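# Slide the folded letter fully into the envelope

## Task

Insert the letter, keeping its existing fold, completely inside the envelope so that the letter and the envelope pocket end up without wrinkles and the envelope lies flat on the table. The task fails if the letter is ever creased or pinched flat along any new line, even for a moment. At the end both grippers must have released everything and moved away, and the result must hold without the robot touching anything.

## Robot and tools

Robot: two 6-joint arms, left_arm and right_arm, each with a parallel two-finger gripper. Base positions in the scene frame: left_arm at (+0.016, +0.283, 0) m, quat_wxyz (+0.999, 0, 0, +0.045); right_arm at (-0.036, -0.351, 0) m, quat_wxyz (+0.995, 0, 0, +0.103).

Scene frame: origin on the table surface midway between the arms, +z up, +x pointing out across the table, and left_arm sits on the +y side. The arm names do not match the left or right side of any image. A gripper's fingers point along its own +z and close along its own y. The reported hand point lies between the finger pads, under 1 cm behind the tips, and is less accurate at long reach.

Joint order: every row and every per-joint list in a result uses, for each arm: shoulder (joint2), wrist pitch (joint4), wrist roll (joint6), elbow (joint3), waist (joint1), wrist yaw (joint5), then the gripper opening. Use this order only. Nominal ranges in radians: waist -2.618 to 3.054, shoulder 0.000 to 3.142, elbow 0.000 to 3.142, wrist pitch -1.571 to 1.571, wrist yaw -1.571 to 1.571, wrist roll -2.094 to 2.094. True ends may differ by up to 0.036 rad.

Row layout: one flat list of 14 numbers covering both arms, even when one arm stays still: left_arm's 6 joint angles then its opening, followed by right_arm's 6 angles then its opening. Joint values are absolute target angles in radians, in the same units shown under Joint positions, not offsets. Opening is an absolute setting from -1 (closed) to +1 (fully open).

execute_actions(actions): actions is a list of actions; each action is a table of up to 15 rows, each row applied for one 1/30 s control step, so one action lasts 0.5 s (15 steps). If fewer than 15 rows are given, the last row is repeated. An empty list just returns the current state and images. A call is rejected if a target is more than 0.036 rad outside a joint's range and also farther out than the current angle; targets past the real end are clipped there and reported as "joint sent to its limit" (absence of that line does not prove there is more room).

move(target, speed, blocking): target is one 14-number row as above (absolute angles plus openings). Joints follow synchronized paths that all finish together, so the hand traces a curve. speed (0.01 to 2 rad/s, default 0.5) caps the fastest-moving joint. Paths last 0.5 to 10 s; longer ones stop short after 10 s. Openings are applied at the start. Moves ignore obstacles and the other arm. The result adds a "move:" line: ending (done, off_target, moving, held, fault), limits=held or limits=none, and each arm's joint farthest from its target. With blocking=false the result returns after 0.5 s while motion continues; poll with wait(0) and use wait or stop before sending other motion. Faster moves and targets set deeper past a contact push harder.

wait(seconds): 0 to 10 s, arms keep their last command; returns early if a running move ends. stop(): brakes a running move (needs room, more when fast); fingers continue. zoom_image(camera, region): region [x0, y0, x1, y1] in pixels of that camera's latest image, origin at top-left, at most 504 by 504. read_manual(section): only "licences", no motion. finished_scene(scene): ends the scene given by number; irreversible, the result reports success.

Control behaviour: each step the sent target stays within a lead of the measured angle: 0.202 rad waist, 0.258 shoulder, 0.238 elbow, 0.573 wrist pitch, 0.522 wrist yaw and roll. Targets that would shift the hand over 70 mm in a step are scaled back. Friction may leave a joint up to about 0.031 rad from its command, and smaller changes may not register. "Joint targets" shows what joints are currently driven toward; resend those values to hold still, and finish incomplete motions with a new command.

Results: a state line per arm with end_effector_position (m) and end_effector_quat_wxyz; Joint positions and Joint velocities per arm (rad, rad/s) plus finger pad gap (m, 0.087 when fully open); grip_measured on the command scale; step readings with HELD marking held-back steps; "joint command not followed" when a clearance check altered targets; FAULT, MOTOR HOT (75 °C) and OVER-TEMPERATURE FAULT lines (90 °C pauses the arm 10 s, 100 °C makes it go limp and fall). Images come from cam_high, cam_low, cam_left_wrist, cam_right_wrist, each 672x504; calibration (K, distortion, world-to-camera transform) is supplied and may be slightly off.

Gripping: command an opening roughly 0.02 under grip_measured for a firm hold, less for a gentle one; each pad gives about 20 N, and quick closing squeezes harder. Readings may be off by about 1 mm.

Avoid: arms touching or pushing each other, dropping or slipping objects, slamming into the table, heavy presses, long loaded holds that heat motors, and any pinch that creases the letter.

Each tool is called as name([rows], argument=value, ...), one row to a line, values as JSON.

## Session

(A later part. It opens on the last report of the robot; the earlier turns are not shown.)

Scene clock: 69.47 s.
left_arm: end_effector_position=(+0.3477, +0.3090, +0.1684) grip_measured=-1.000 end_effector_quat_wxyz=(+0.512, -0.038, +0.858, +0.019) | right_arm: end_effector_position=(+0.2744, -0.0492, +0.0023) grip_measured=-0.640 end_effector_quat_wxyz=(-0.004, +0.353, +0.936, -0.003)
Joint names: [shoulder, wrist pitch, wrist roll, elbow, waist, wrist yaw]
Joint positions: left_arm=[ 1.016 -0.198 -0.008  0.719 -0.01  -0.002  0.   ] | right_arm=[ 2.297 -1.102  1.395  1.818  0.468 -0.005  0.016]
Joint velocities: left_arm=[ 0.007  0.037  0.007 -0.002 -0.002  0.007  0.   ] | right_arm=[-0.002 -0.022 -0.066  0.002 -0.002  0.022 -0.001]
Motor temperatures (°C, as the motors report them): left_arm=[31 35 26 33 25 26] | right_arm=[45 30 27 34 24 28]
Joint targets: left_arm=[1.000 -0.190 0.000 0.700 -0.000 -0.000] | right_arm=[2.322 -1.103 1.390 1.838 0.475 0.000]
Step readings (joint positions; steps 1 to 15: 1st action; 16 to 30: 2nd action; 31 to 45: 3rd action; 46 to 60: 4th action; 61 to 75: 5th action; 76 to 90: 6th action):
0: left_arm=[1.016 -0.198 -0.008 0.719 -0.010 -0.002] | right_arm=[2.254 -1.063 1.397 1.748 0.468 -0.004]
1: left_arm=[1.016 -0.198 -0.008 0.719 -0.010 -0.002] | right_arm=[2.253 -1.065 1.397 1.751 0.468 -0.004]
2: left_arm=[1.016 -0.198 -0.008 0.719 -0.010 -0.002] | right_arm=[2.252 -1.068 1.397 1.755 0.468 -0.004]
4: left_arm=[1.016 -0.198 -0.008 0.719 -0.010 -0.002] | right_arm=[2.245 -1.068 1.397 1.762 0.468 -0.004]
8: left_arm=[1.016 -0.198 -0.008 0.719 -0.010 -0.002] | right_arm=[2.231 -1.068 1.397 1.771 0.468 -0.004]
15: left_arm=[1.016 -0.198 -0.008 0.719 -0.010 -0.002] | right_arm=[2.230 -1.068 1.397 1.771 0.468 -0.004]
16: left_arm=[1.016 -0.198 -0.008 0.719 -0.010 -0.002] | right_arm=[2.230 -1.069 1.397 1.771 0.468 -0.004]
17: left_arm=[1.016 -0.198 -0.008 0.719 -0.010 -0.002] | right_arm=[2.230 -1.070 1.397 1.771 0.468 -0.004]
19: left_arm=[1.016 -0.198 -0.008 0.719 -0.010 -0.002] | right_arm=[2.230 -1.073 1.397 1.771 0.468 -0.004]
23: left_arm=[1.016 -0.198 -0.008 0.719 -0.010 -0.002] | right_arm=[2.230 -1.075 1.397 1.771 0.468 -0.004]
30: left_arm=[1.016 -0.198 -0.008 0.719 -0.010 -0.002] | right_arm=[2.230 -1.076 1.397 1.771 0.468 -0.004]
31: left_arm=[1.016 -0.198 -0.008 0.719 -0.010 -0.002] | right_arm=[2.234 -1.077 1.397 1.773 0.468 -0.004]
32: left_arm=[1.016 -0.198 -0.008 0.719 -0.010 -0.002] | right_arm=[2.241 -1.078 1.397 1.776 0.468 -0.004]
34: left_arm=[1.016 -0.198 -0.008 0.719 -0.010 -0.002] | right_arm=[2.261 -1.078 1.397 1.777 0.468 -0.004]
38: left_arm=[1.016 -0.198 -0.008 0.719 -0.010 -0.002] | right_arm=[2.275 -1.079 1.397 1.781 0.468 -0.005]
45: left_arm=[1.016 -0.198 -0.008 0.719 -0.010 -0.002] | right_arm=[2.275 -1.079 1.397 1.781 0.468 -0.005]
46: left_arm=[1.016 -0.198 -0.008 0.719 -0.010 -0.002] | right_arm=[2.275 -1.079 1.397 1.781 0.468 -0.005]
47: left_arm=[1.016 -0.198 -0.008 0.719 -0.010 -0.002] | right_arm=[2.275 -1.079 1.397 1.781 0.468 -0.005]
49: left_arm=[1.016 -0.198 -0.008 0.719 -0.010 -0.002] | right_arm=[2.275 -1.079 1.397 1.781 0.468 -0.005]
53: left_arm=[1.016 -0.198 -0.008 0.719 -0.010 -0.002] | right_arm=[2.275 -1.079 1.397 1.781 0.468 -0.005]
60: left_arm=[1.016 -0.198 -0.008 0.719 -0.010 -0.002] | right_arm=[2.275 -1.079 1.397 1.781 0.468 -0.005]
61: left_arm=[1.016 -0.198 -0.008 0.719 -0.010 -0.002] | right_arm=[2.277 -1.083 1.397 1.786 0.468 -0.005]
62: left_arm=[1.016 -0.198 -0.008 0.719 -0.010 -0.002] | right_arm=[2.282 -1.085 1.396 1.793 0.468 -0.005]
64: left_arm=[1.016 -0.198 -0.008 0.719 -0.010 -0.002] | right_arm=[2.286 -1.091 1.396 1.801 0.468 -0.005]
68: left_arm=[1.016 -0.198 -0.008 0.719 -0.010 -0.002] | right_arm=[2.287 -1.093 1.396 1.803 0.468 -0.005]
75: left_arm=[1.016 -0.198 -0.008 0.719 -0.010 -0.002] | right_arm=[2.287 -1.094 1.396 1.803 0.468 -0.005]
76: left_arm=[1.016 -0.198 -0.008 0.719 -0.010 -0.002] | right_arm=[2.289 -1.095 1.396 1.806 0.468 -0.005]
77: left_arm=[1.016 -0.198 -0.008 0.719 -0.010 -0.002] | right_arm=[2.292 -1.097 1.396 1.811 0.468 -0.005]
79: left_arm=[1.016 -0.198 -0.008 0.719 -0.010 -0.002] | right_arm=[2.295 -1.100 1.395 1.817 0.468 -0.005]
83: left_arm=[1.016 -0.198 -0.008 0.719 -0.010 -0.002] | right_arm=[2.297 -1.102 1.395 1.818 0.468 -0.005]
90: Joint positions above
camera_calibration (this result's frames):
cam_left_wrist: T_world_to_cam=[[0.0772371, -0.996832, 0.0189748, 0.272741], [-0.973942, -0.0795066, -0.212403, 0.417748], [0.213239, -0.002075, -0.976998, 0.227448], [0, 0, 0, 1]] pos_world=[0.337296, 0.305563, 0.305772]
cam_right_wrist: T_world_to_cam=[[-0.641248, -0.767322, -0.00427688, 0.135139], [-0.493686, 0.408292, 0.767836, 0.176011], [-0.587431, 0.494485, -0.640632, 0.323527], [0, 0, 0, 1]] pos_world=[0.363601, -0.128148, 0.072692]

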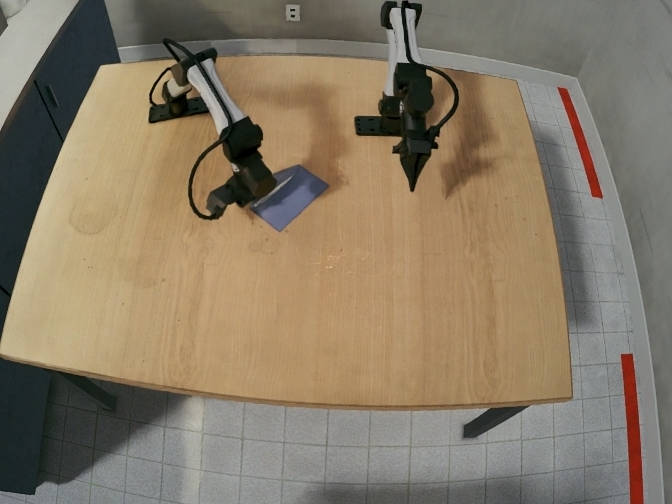

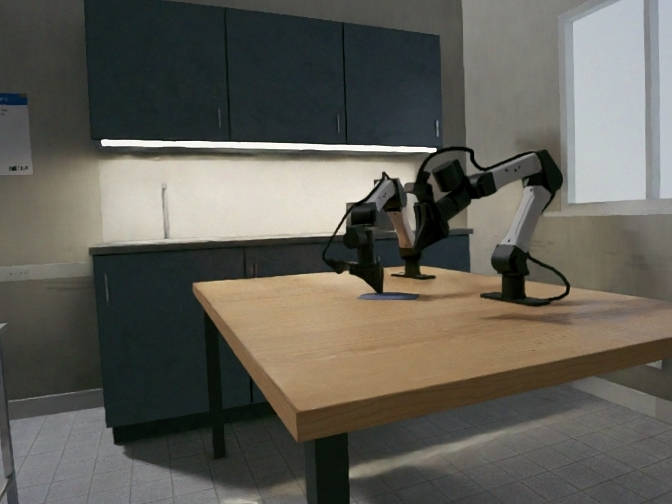

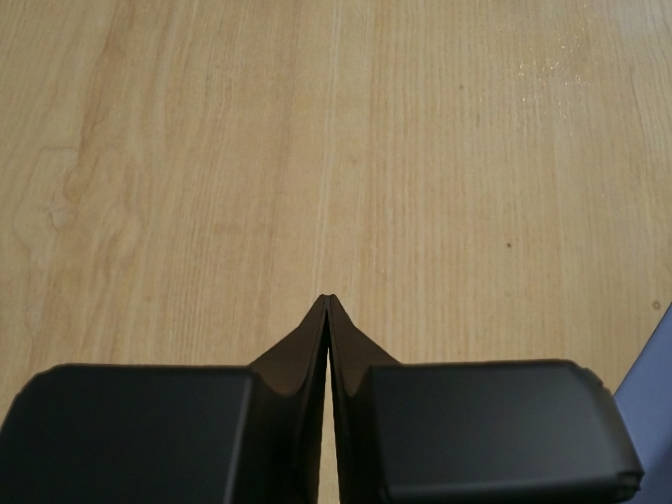

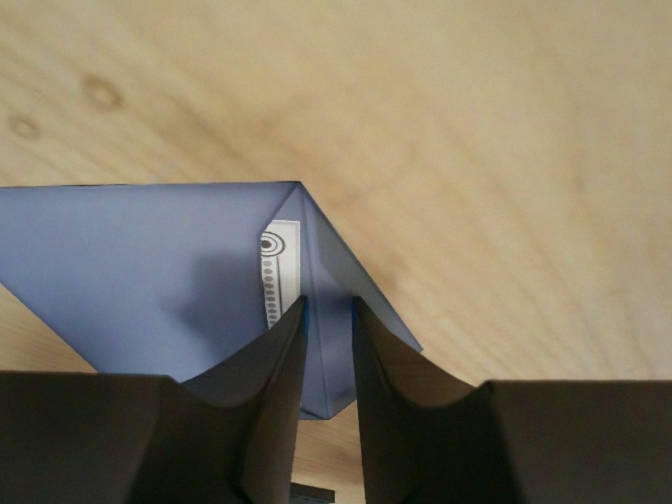

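One more short stroke, slightly further in.

execute_actions([
  [[1.0,-0.19,0,0.70,0,0,-1, 2.24,-1.09,1.39,1.838,0.5,0,-0.7]],
  [[1.0,-0.19,0,0.70,0,0,-1, 2.24,-1.085,1.39,1.838,0.5,0,-1]],
  [[1.0,-0.19,0,0.70,0,0,-1, 2.322,-1.09,1.39,1.838,0.5,0,-1]],
  [[1.0,-0.19,0,0.70,0,0,-1, 2.328,-1.1,1.39,1.85,0.5,0,-0.88]],
  [[1.0,-0.19,0,0.70,0,0,-1, 2.334,-1.105,1.39,1.86,0.5,0,-0.76]],
  [[1.0,-0.19,0,0.70,0,0,-1, 2.34,-1.11,1.39,1.87,0.5,0,-0.68]],
])

move(target=[1.0,-0.19,0,0.70,0,0,-1, 2.05,-1.25,1.39,1.87,0.6,0,-0.75])

Scene clock: 72.60 s.
left_arm: end_effector_position=(+0.3477, +0.3090, +0.1684) grip_measured=-1.000 end_effector_quat_wxyz=(+0.512, -0.038, +0.858, +0.019) | right_arm: end_effector_position=(+0.2712, -0.0369, +0.0026) grip_measured=-0.680 end_effector_quat_wxyz=(-0.003, +0.340, +0.940, +0.001)
Joint names: [shoulder, wrist pitch, wrist roll, elbow, waist, wrist yaw]
Joint positions: left_arm=[ 1.016 -0.198 -0.008  0.719 -0.01  -0.002  0.   ] | right_arm=[ 2.314 -1.108  1.395  1.851  0.495 -0.005  0.014]
Joint velocities: left_arm=[ 0.007 -0.007  0.051 -0.022  0.002  0.081  0.   ] | right_arm=[-0.012  0.022 -0.051 -0.022 -0.017  0.022 -0.   ]
Motor temperatures (°C, as the motors report them): left_arm=[31 35 26 33 25 26] | right_arm=[46 29 27 34 24 28]
Joint targets: left_arm=[1.000 -0.190 -0.000 0.700 -0.000 0.000] | right_arm=[2.340 -1.110 1.390 1.870 0.500 -0.000]
Step readings (joint positions; steps 1 to 15: 1st action; 16 to 30: 2nd action; 31 to 45: 3rd action; 46 to 60: 4th action; 61 to 75: 5th action; 76 to 90: 6th action):
0: left_arm=[1.016 -0.198 -0.008 0.719 -0.010 -0.002] | right_arm=[2.297 -1.102 1.395 1.818 0.468 -0.005]
1: left_arm=[1.016 -0.198 -0.008 0.719 -0.010 -0.002] | right_arm=[2.293 -1.102 1.395 1.818 0.470 -0.005]
2: left_arm=[1.016 -0.198 -0.008 0.719 -0.010 -0.002] | right_arm=[2.290 -1.102 1.395 1.818 0.473 -0.005]
4: left_arm=[1.016 -0.198 -0.008 0.719 -0.010 -0.002] | right_arm=[2.277 -1.101 1.395 1.818 0.483 -0.005]
8: left_arm=[1.016 -0.198 -0.008 0.719 -0.010 -0.002] | right_arm=[2.259 -1.099 1.395 1.818 0.495 -0.005]
15: left_arm=[1.016 -0.198 -0.008 0.719 -0.010 -0.002] | right_arm=[2.259 -1.099 1.395 1.818 0.495 -0.005]
16: left_arm=[1.016 -0.198 -0.008 0.719 -0.010 -0.002] | right_arm=[2.259 -1.099 1.395 1.818 0.495 -0.005]
17: left_arm=[1.016 -0.198 -0.008 0.719 -0.010 -0.002] | right_arm=[2.259 -1.098 1.395 1.818 0.495 -0.005]
19: left_arm=[1.016 -0.198 -0.008 0.719 -0.010 -0.002] | right_arm=[2.259 -1.097 1.395 1.818 0.495 -0.005]
23: left_arm=[1.016 -0.198 -0.008 0.719 -0.010 -0.002] | right_arm=[2.259 -1.096 1.395 1.818 0.495 -0.005]
30: left_arm=[1.016 -0.198 -0.008 0.719 -0.010 -0.002] | right_arm=[2.259 -1.096 1.395 1.818 0.495 -0.005]
31: left_arm=[1.016 -0.198 -0.008 0.719 -0.010 -0.002] | right_arm=[2.263 -1.096 1.395 1.820 0.495 -0.005]
32: left_arm=[1.016 -0.198 -0.008 0.719 -0.010 -0.002] | right_arm=[2.269 -1.095 1.395 1.823 0.495 -0.005]
34: left_arm=[1.016 -0.198 -0.008 0.719 -0.010 -0.002] | right_arm=[2.288 -1.094 1.395 1.824 0.495 -0.005]
38: left_arm=[1.016 -0.198 -0.008 0.719 -0.010 -0.002] | right_arm=[2.302 -1.093 1.395 1.828 0.495 -0.005]
45: left_arm=[1.016 -0.198 -0.008 0.719 -0.010 -0.002] | right_arm=[2.302 -1.093 1.395 1.828 0.495 -0.005]
46: left_arm=[1.016 -0.198 -0.008 0.719 -0.010 -0.002] | right_arm=[2.302 -1.093 1.395 1.828 0.495 -0.005]
47: left_arm=[1.016 -0.198 -0.008 0.719 -0.010 -0.002] | right_arm=[2.302 -1.092 1.395 1.828 0.495 -0.005]
49: left_arm=[1.016 -0.198 -0.008 0.719 -0.010 -0.002] | right_arm=[2.302 -1.092 1.395 1.828 0.495 -0.005]
53: left_arm=[1.016 -0.198 -0.008 0.719 -0.010 -0.002] | right_arm=[2.302 -1.092 1.395 1.828 0.495 -0.005]
60: left_arm=[1.016 -0.198 -0.008 0.719 -0.010 -0.002] | right_arm=[2.302 -1.092 1.395 1.828 0.495 -0.005]
61: left_arm=[1.016 -0.198 -0.008 0.719 -0.010 -0.002] | right_arm=[2.303 -1.094 1.395 1.831 0.495 -0.005]
62: left_arm=[1.016 -0.198 -0.008 0.719 -0.010 -0.002] | right_arm=[2.305 -1.096 1.395 1.835 0.495 -0.005]
64: left_arm=[1.016 -0.198 -0.008 0.719 -0.010 -0.002] | right_arm=[2.308 -1.099 1.395 1.839 0.495 -0.005]
68: left_arm=[1.016 -0.198 -0.008 0.719 -0.010 -0.002] | right_arm=[2.309 -1.100 1.395 1.841 0.495 -0.005]
75: left_arm=[1.016 -0.198 -0.008 0.719 -0.010 -0.002] | right_arm=[2.309 -1.100 1.395 1.841 0.495 -0.005]
76: left_arm=[1.016 -0.198 -0.008 0.719 -0.010 -0.002] | right_arm=[2.309 -1.102 1.395 1.843 0.495 -0.005]
77: left_arm=[1.016 -0.198 -0.008 0.719 -0.010 -0.002] | right_arm=[2.312 -1.103 1.395 1.846 0.495 -0.005]
79: left_arm=[1.016 -0.198 -0.008 0.719 -0.010 -0.002] | right_arm=[2.314 -1.107 1.395 1.849 0.495 -0.005]
83: left_arm=[1.016 -0.198 -0.008 0.719 -0.010 -0.002] | right_arm=[2.314 -1.108 1.395 1.850 0.495 -0.005]
90: Joint positions above
camera_calibration (this result's frames):
cam_left_wrist: T_world_to_cam=[[0.0772371, -0.996832, 0.0189748, 0.272741], [-0.973942, -0.0795066, -0.212403, 0.417748], [0.213239, -0.002075, -0.976998, 0.227448], [0, 0, 0, 1]] pos_world=[0.337296, 0.305563, 0.305772]
cam_right_wrist: T_world_to_cam=[[-0.620485, -0.784116, -0.0126553, 0.136266], [-0.508954, 0.390362, 0.767192, 0.172681], [-0.596627, 0.482472, -0.641293, 0.317761], [0, 0, 0, 1]] pos_world=[0.362023, -0.11387, 0.0730235]

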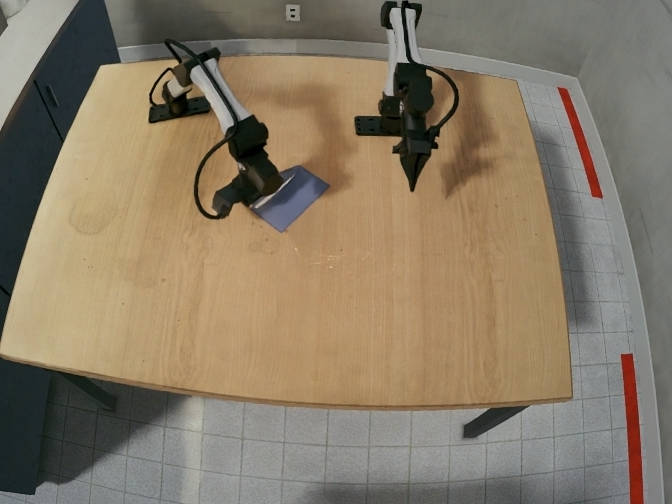

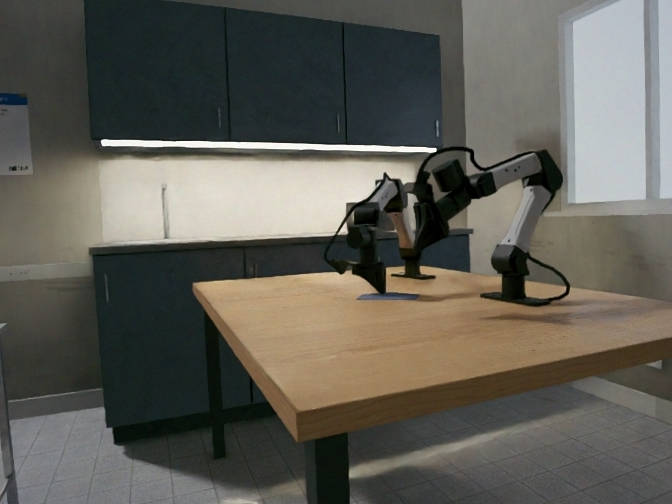

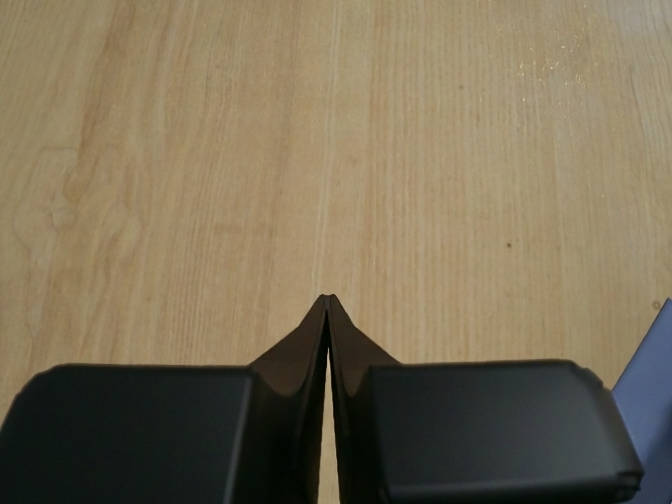

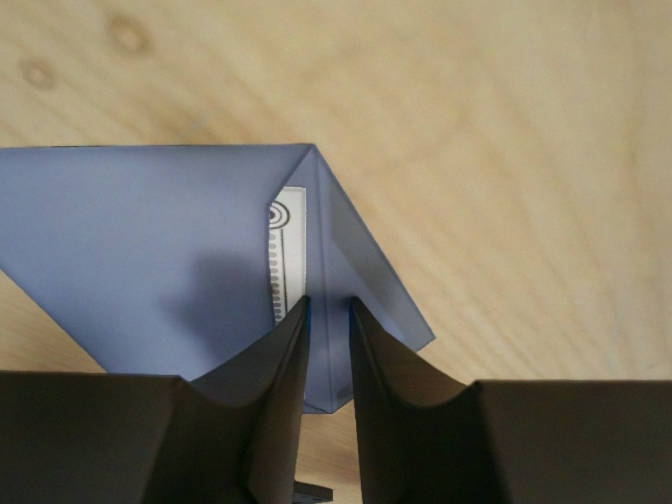

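Scene clock: 73.77 s.
left_arm: end_effector_position=(+0.3477, +0.3090, +0.1684) grip_measured=-1.000 end_effector_quat_wxyz=(+0.512, -0.038, +0.858, +0.019) | right_arm: end_effector_position=(+0.2256, -0.0209, +0.1058) grip_measured=-0.750 end_effector_quat_wxyz=(+0.025, +0.292, +0.954, +0.055)
Joint names: [shoulder, wrist pitch, wrist roll, elbow, waist, wrist yaw]
Joint positions: left_arm=[ 1.016 -0.198 -0.008  0.719 -0.01  -0.002  0.   ] | right_arm=[ 2.06  -1.241  1.395  1.851  0.595 -0.005  0.011]
Joint velocities: left_arm=[-0.002 -0.007 -0.037 -0.017 -0.012 -0.007  0.   ] | right_arm=[-0.007 -0.022 -0.007 -0.012 -0.012  0.007 -0.   ]
Motor temperatures (°C, as the motors report them): left_arm=[31 35 26 33 25 26] | right_arm=[46 29 27 34 24 28]
Joint targets: left_arm=[1.000 -0.190 -0.000 0.700 0.000 -0.000] | right_arm=[2.050 -1.250 1.390 1.870 0.600 0.000]
move: done; limits=none; left_arm: farthest joint: the elbow, 0.019 radians from its target (0.019 radians at the start); right_arm: farthest joint: the elbow, 0.019 radians from its target (0.019 radians at the start)
camera_calibration (this result's frames):
cam_left_wrist: T_world_to_cam=[[0.0772371, -0.996832, 0.0189748, 0.272741], [-0.973942, -0.0795066, -0.212403, 0.417748], [0.213239, -0.002075, -0.976998, 0.227448], [0, 0, 0, 1]] pos_world=[0.337296, 0.305563, 0.305772]
cam_right_wrist: T_world_to_cam=[[-0.53307, -0.835846, -0.13114, 0.113617], [-0.609292, 0.271705, 0.744943, 0.086595], [-0.587027, 0.477009, -0.654112, 0.348144], [0, 0, 0, 1]] pos_world=[0.317697, -0.0946302, 0.178116]

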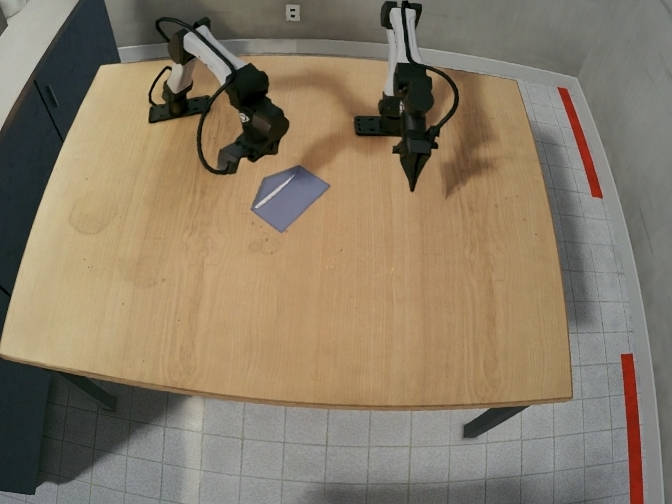

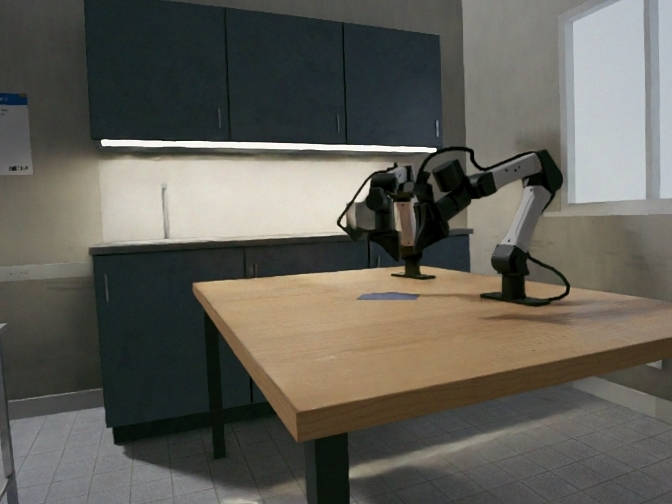

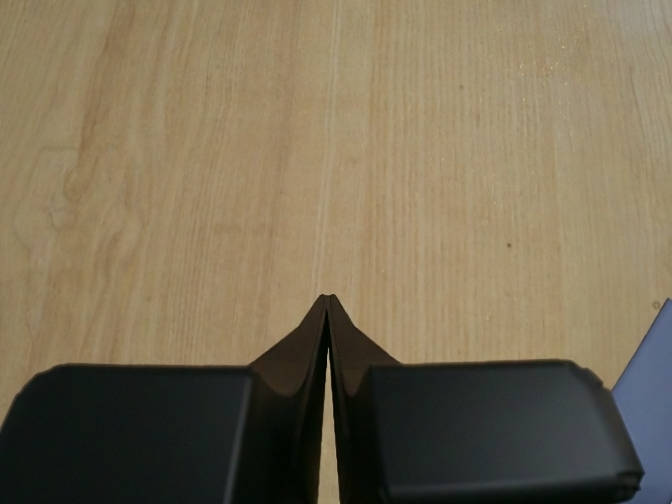

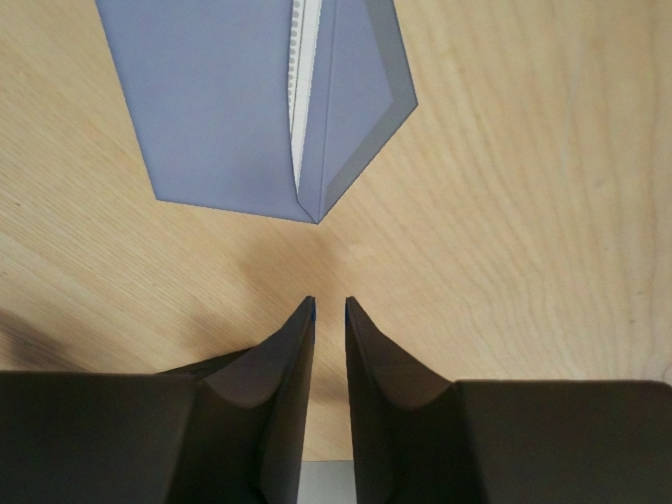

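move(target=[1.0,-0.19,0,0.70,0,0,-1, 2.29,-1.095,1.36,1.885,0.45,0,-1])

execute_actions([
  [[1.0,-0.19,0,0.70,0,0,-1, 2.35,-1.105,1.36,1.885,0.45,0,-1]],
  [[1.0,-0.19,0,0.70,0,0,-1, 2.35,-1.11,1.36,1.885,0.45,0,-0.88]],
  [[1.0,-0.19,0,0.70,0,0,-1, 2.35,-1.115,1.36,1.885,0.45,0,-0.76]],
  [[1.0,-0.19,0,0.70,0,0,-1, 2.35,-1.12,1.36,1.885,0.45,0,-0.66]],
])

move(target=[1.0,-0.19,0,0.70,0,0,-1, 2.05,-1.25,1.36,1.87,0.4,0,-0.7])

Scene clock: 75.10 s.
left_arm: end_effector_position=(+0.3477, +0.3090, +0.1684) grip_measured=-1.000 end_effector_quat_wxyz=(+0.512, -0.038, +0.858, +0.019) | right_arm: end_effector_position=(+0.2896, -0.0471, +0.0165) grip_measured=-0.990 end_effector_quat_wxyz=(+0.008, +0.348, +0.937, +0.018)
Joint names: [shoulder, wrist pitch, wrist roll, elbow, waist, wrist yaw]
Joint positions: left_arm=[ 1.016 -0.198 -0.008  0.719 -0.01  -0.002  0.   ] | right_arm=[ 2.289 -1.106  1.369  1.864  0.451 -0.005  0.   ]
Joint velocities: left_arm=[-0.017 -0.022 -0.081  0.017 -0.007  0.007  0.   ] | right_arm=[-0.017 -0.051  0.037 -0.017 -0.017 -0.022  0.001]
Motor temperatures (°C, as the motors report them): left_arm=[31 35 26 33 25 26] | right_arm=[46 29 27 35 24 28]
Joint targets: left_arm=[1.000 -0.190 0.000 0.700 -0.000 -0.000] | right_arm=[2.290 -1.095 1.360 1.885 0.450 -0.000]
move: off_target (right_arm); limits=none; left_arm: farthest joint: the elbow, 0.019 radians from its target (0.019 radians at the start); right_arm: farthest joint: the elbow, 0.021 radians from its target (0.034 radians at the start)
camera_calibration (this result's frames):
cam_left_wrist: T_world_to_cam=[[0.0772371, -0.996832, 0.0189748, 0.272741], [-0.973942, -0.0795066, -0.212403, 0.417748], [0.213239, -0.002075, -0.976998, 0.227448], [0, 0, 0, 1]] pos_world=[0.337296, 0.305563, 0.305772]
cam_right_wrist: T_world_to_cam=[[-0.633386, -0.77205, -0.0525512, 0.144897], [-0.526634, 0.380297, 0.760283, 0.180145], [-0.566991, 0.509228, -0.647462, 0.335382], [0, 0, 0, 1]] pos_world=[0.376805, -0.127427, 0.0878001]

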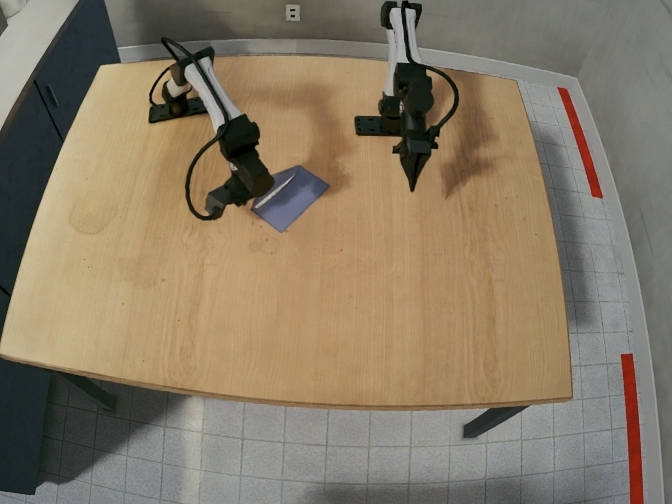

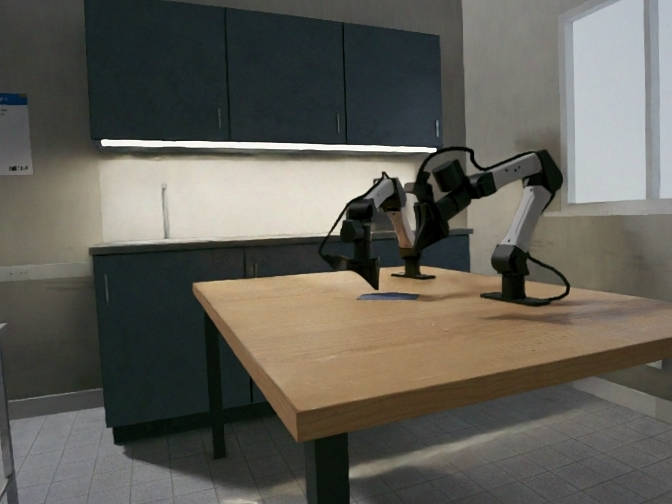

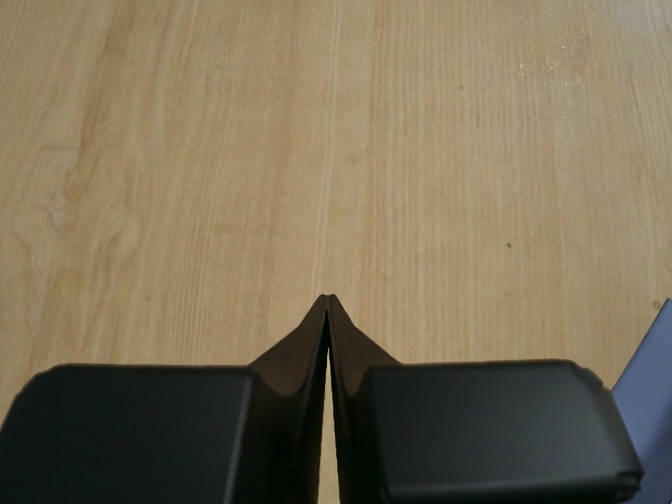

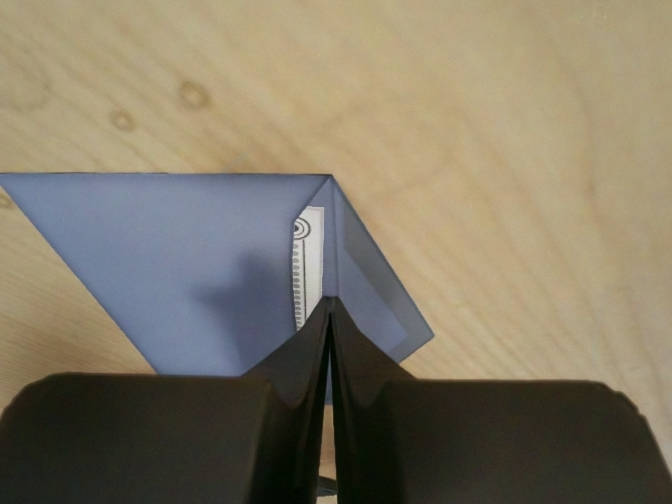

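Scene clock: 77.10 s.
left_arm: end_effector_position=(+0.3477, +0.3090, +0.1684) grip_measured=-1.000 end_effector_quat_wxyz=(+0.512, -0.038, +0.858, +0.019) | right_arm: end_effector_position=(+0.2889, -0.0481, +0.0023) grip_measured=-0.660 end_effector_quat_wxyz=(-0.000, +0.349, +0.937, +0.006)
Joint names: [shoulder, wrist pitch, wrist roll, elbow, waist, wrist yaw]
Joint positions: left_arm=[ 1.016 -0.198 -0.008  0.719 -0.01  -0.002  0.   ] | right_arm=[ 2.329 -1.108  1.368  1.875  0.45  -0.007  0.015]
Joint velocities: left_arm=[-0.007  0.007  0.022 -0.017  0.017 -0.037  0.   ] | right_arm=[ 0.002  0.007 -0.007  0.002 -0.017 -0.037  0.   ]
Motor temperatures (°C, as the motors report them): left_arm=[31 35 26 33 25 26] | right_arm=[47 29 27 35 24 29]
Joint targets: left_arm=[1.000 -0.190 0.000 0.700 0.000 0.000] | right_arm=[2.350 -1.120 1.360 1.885 0.450 -0.000]
Step readings (joint positions; steps 1 to 15: 1st action; 16 to 30: 2nd action; 31 to 45: 3rd action; 46 to 60: 4th action):
0: left_arm=[1.016 -0.198 -0.008 0.719 -0.010 -0.002] | right_arm=[2.289 -1.106 1.369 1.864 0.451 -0.005]
1: left_arm=[1.016 -0.198 -0.008 0.719 -0.010 -0.002] | right_arm=[2.293 -1.106 1.369 1.866 0.451 -0.005]
2: left_arm=[1.016 -0.198 -0.008 0.719 -0.010 -0.002] | right_arm=[2.300 -1.106 1.369 1.869 0.451 -0.005]
4: left_arm=[1.016 -0.198 -0.008 0.719 -0.010 -0.002] | right_arm=[2.317 -1.105 1.369 1.870 0.451 -0.005]
8: left_arm=[1.016 -0.198 -0.008 0.719 -0.010 -0.002] | right_arm=[2.329 -1.105 1.368 1.875 0.450 -0.007]
15: left_arm=[1.016 -0.198 -0.008 0.719 -0.010 -0.002] | right_arm=[2.329 -1.105 1.368 1.875 0.450 -0.007]
16: left_arm=[1.016 -0.198 -0.008 0.719 -0.010 -0.002] | right_arm=[2.329 -1.105 1.368 1.875 0.450 -0.007]
17: left_arm=[1.016 -0.198 -0.008 0.719 -0.010 -0.002] | right_arm=[2.329 -1.105 1.368 1.875 0.450 -0.007]
19: left_arm=[1.016 -0.198 -0.008 0.719 -0.010 -0.002] | right_arm=[2.329 -1.105 1.368 1.875 0.450 -0.007]
23: left_arm=[1.016 -0.198 -0.008 0.719 -0.010 -0.002] | right_arm=[2.329 -1.105 1.368 1.875 0.450 -0.007]
30: left_arm=[1.016 -0.198 -0.008 0.719 -0.010 -0.002] | right_arm=[2.329 -1.105 1.368 1.875 0.450 -0.007]
31: left_arm=[1.016 -0.198 -0.008 0.719 -0.010 -0.002] | right_arm=[2.329 -1.105 1.368 1.875 0.450 -0.007]
32: left_arm=[1.016 -0.198 -0.008 0.719 -0.010 -0.002] | right_arm=[2.329 -1.105 1.368 1.875 0.450 -0.007]
34: left_arm=[1.016 -0.198 -0.008 0.719 -0.010 -0.002] | right_arm=[2.329 -1.106 1.368 1.875 0.450 -0.007]
38: left_arm=[1.016 -0.198 -0.008 0.719 -0.010 -0.002] | right_arm=[2.329 -1.106 1.368 1.875 0.450 -0.007]
45: left_arm=[1.016 -0.198 -0.008 0.719 -0.010 -0.002] | right_arm=[2.329 -1.106 1.368 1.875 0.450 -0.007]
46: left_arm=[1.016 -0.198 -0.008 0.719 -0.010 -0.002] | right_arm=[2.329 -1.107 1.368 1.875 0.450 -0.007]
47: left_arm=[1.016 -0.198 -0.008 0.719 -0.010 -0.002] | right_arm=[2.329 -1.108 1.368 1.875 0.450 -0.007]
49: left_arm=[1.016 -0.198 -0.008 0.719 -0.010 -0.002] | right_arm=[2.329 -1.108 1.368 1.875 0.450 -0.007]
53: left_arm=[1.016 -0.198 -0.008 0.719 -0.010 -0.002] | right_arm=[2.329 -1.108 1.368 1.875 0.450 -0.007]
60: Joint positions above
camera_calibration (this result's frames):
cam_left_wrist: T_world_to_cam=[[0.0772371, -0.996832, 0.0189748, 0.272741], [-0.973942, -0.0795066, -0.212403, 0.417748], [0.213239, -0.002075, -0.976998, 0.227448], [0, 0, 0, 1]] pos_world=[0.337296, 0.305563, 0.305772]
cam_right_wrist: T_world_to_cam=[[-0.634599, -0.772496, -0.023096, 0.143153], [-0.50752, 0.394014, 0.766274, 0.186011], [-0.582843, 0.497999, -0.642099, 0.330299], [0, 0, 0, 1]] pos_world=[0.377762, -0.127195, 0.0728556]

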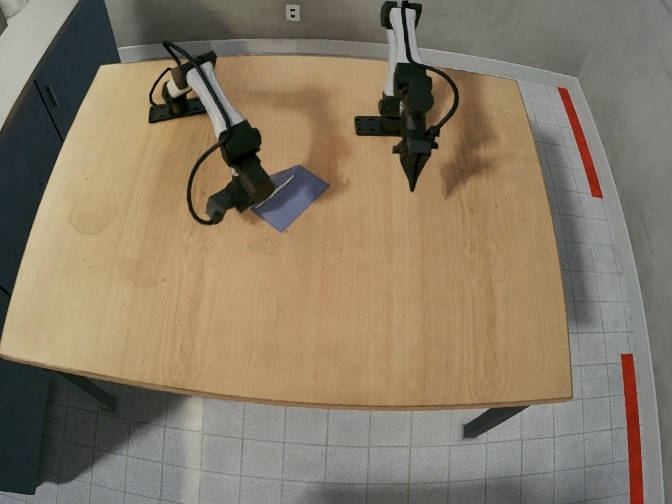

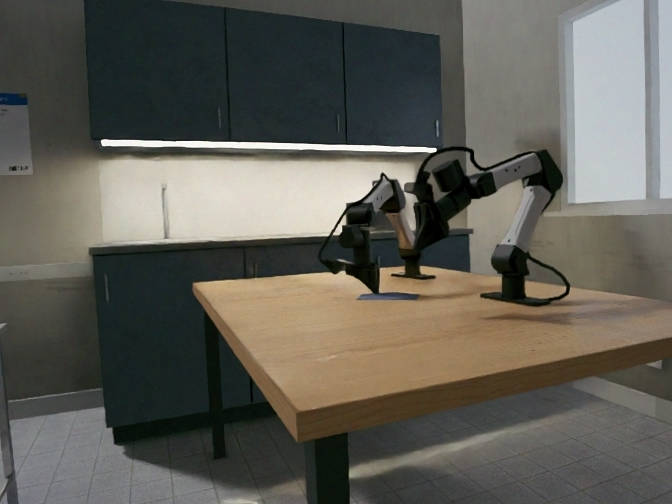

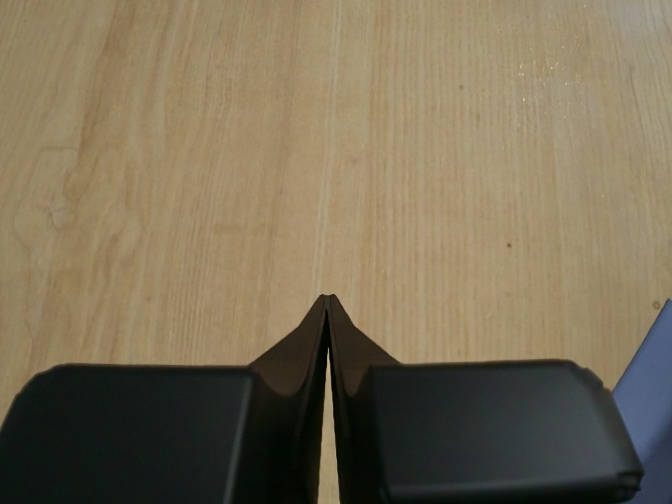

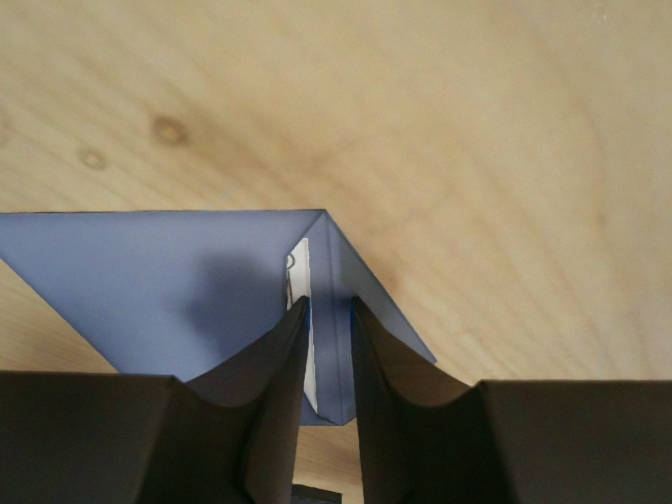

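Scene clock: 78.30 s.
left_arm: end_effector_position=(+0.3477, +0.3090, +0.1684) grip_measured=-1.000 end_effector_quat_wxyz=(+0.512, -0.038, +0.858, +0.019) | right_arm: end_effector_position=(+0.2861, -0.0724, +0.1125) grip_measured=-0.700 end_effector_quat_wxyz=(+0.037, +0.367, +0.927, +0.062)
Joint names: [shoulder, wrist pitch, wrist roll, elbow, waist, wrist yaw]
Joint positions: left_arm=[ 1.016 -0.198 -0.008  0.719 -0.01  -0.002  0.   ] | right_arm=[ 2.06  -1.241  1.368  1.875  0.408 -0.007  0.013]
Joint velocities: left_arm=[-0.002  0.007  0.037 -0.017 -0.002 -0.022  0.   ] | right_arm=[-0.022 -0.022 -0.037 -0.002 -0.012 -0.007  0.   ]
Motor temperatures (°C, as the motors report them): left_arm=[31 35 26 33 25 26] | right_arm=[47 29 27 35 24 29]
Joint targets: left_arm=[1.000 -0.190 -0.000 0.700 -0.000 -0.000] | right_arm=[2.050 -1.250 1.360 1.870 0.400 0.000]
move: done; limits=none; left_arm: farthest joint: the elbow, 0.019 radians from its target (0.019 radians at the start); right_arm: farthest joint: the shoulder, 0.010 radians from its target (0.279 radians at the start)
camera_calibration (this result's frames):
cam_left_wrist: T_world_to_cam=[[0.0772371, -0.996832, 0.0189748, 0.272741], [-0.973942, -0.0795066, -0.212403, 0.417748], [0.213239, -0.002075, -0.976998, 0.227448], [0, 0, 0, 1]] pos_world=[0.337296, 0.305563, 0.305772]
cam_right_wrist: T_world_to_cam=[[-0.656327, -0.738512, -0.154388, 0.148629], [-0.574035, 0.356, 0.737393, 0.129285], [-0.489611, 0.572595, -0.657584, 0.3921], [0, 0, 0, 1]] pos_world=[0.36374, -0.160776, 0.185451]

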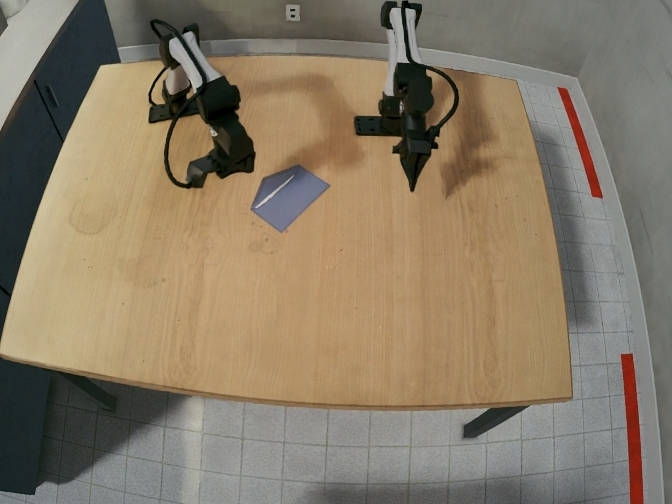

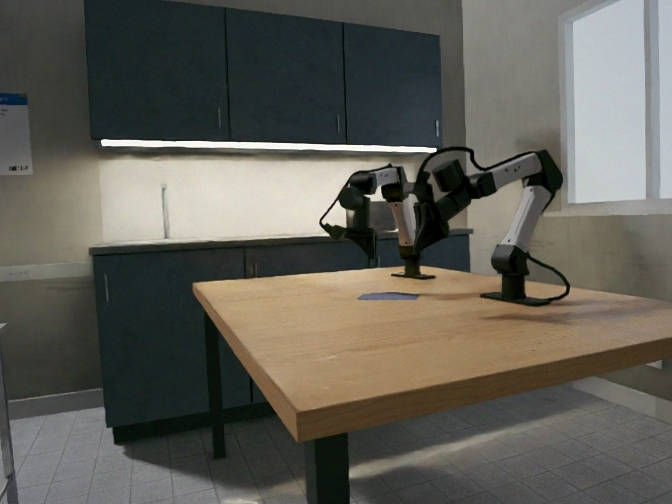

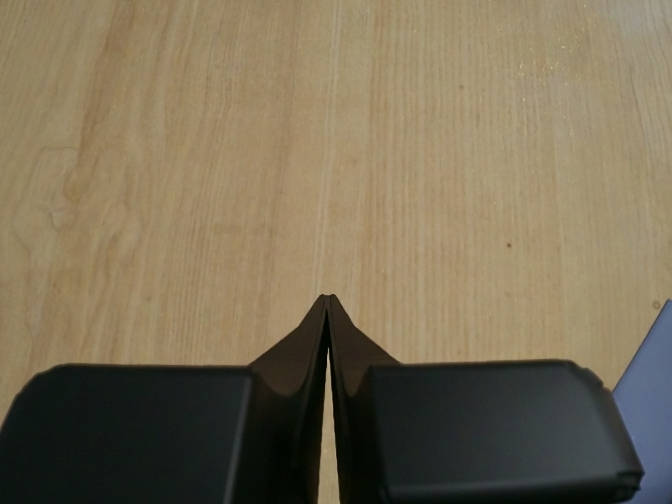

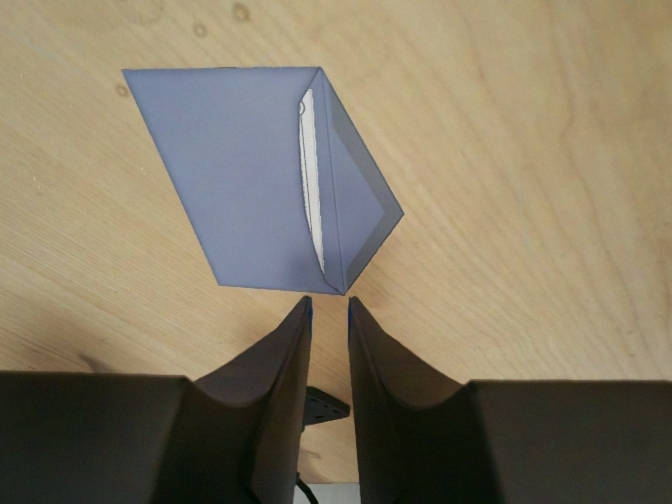

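finished_scene(scene=2)

The scene is finished: the task was done.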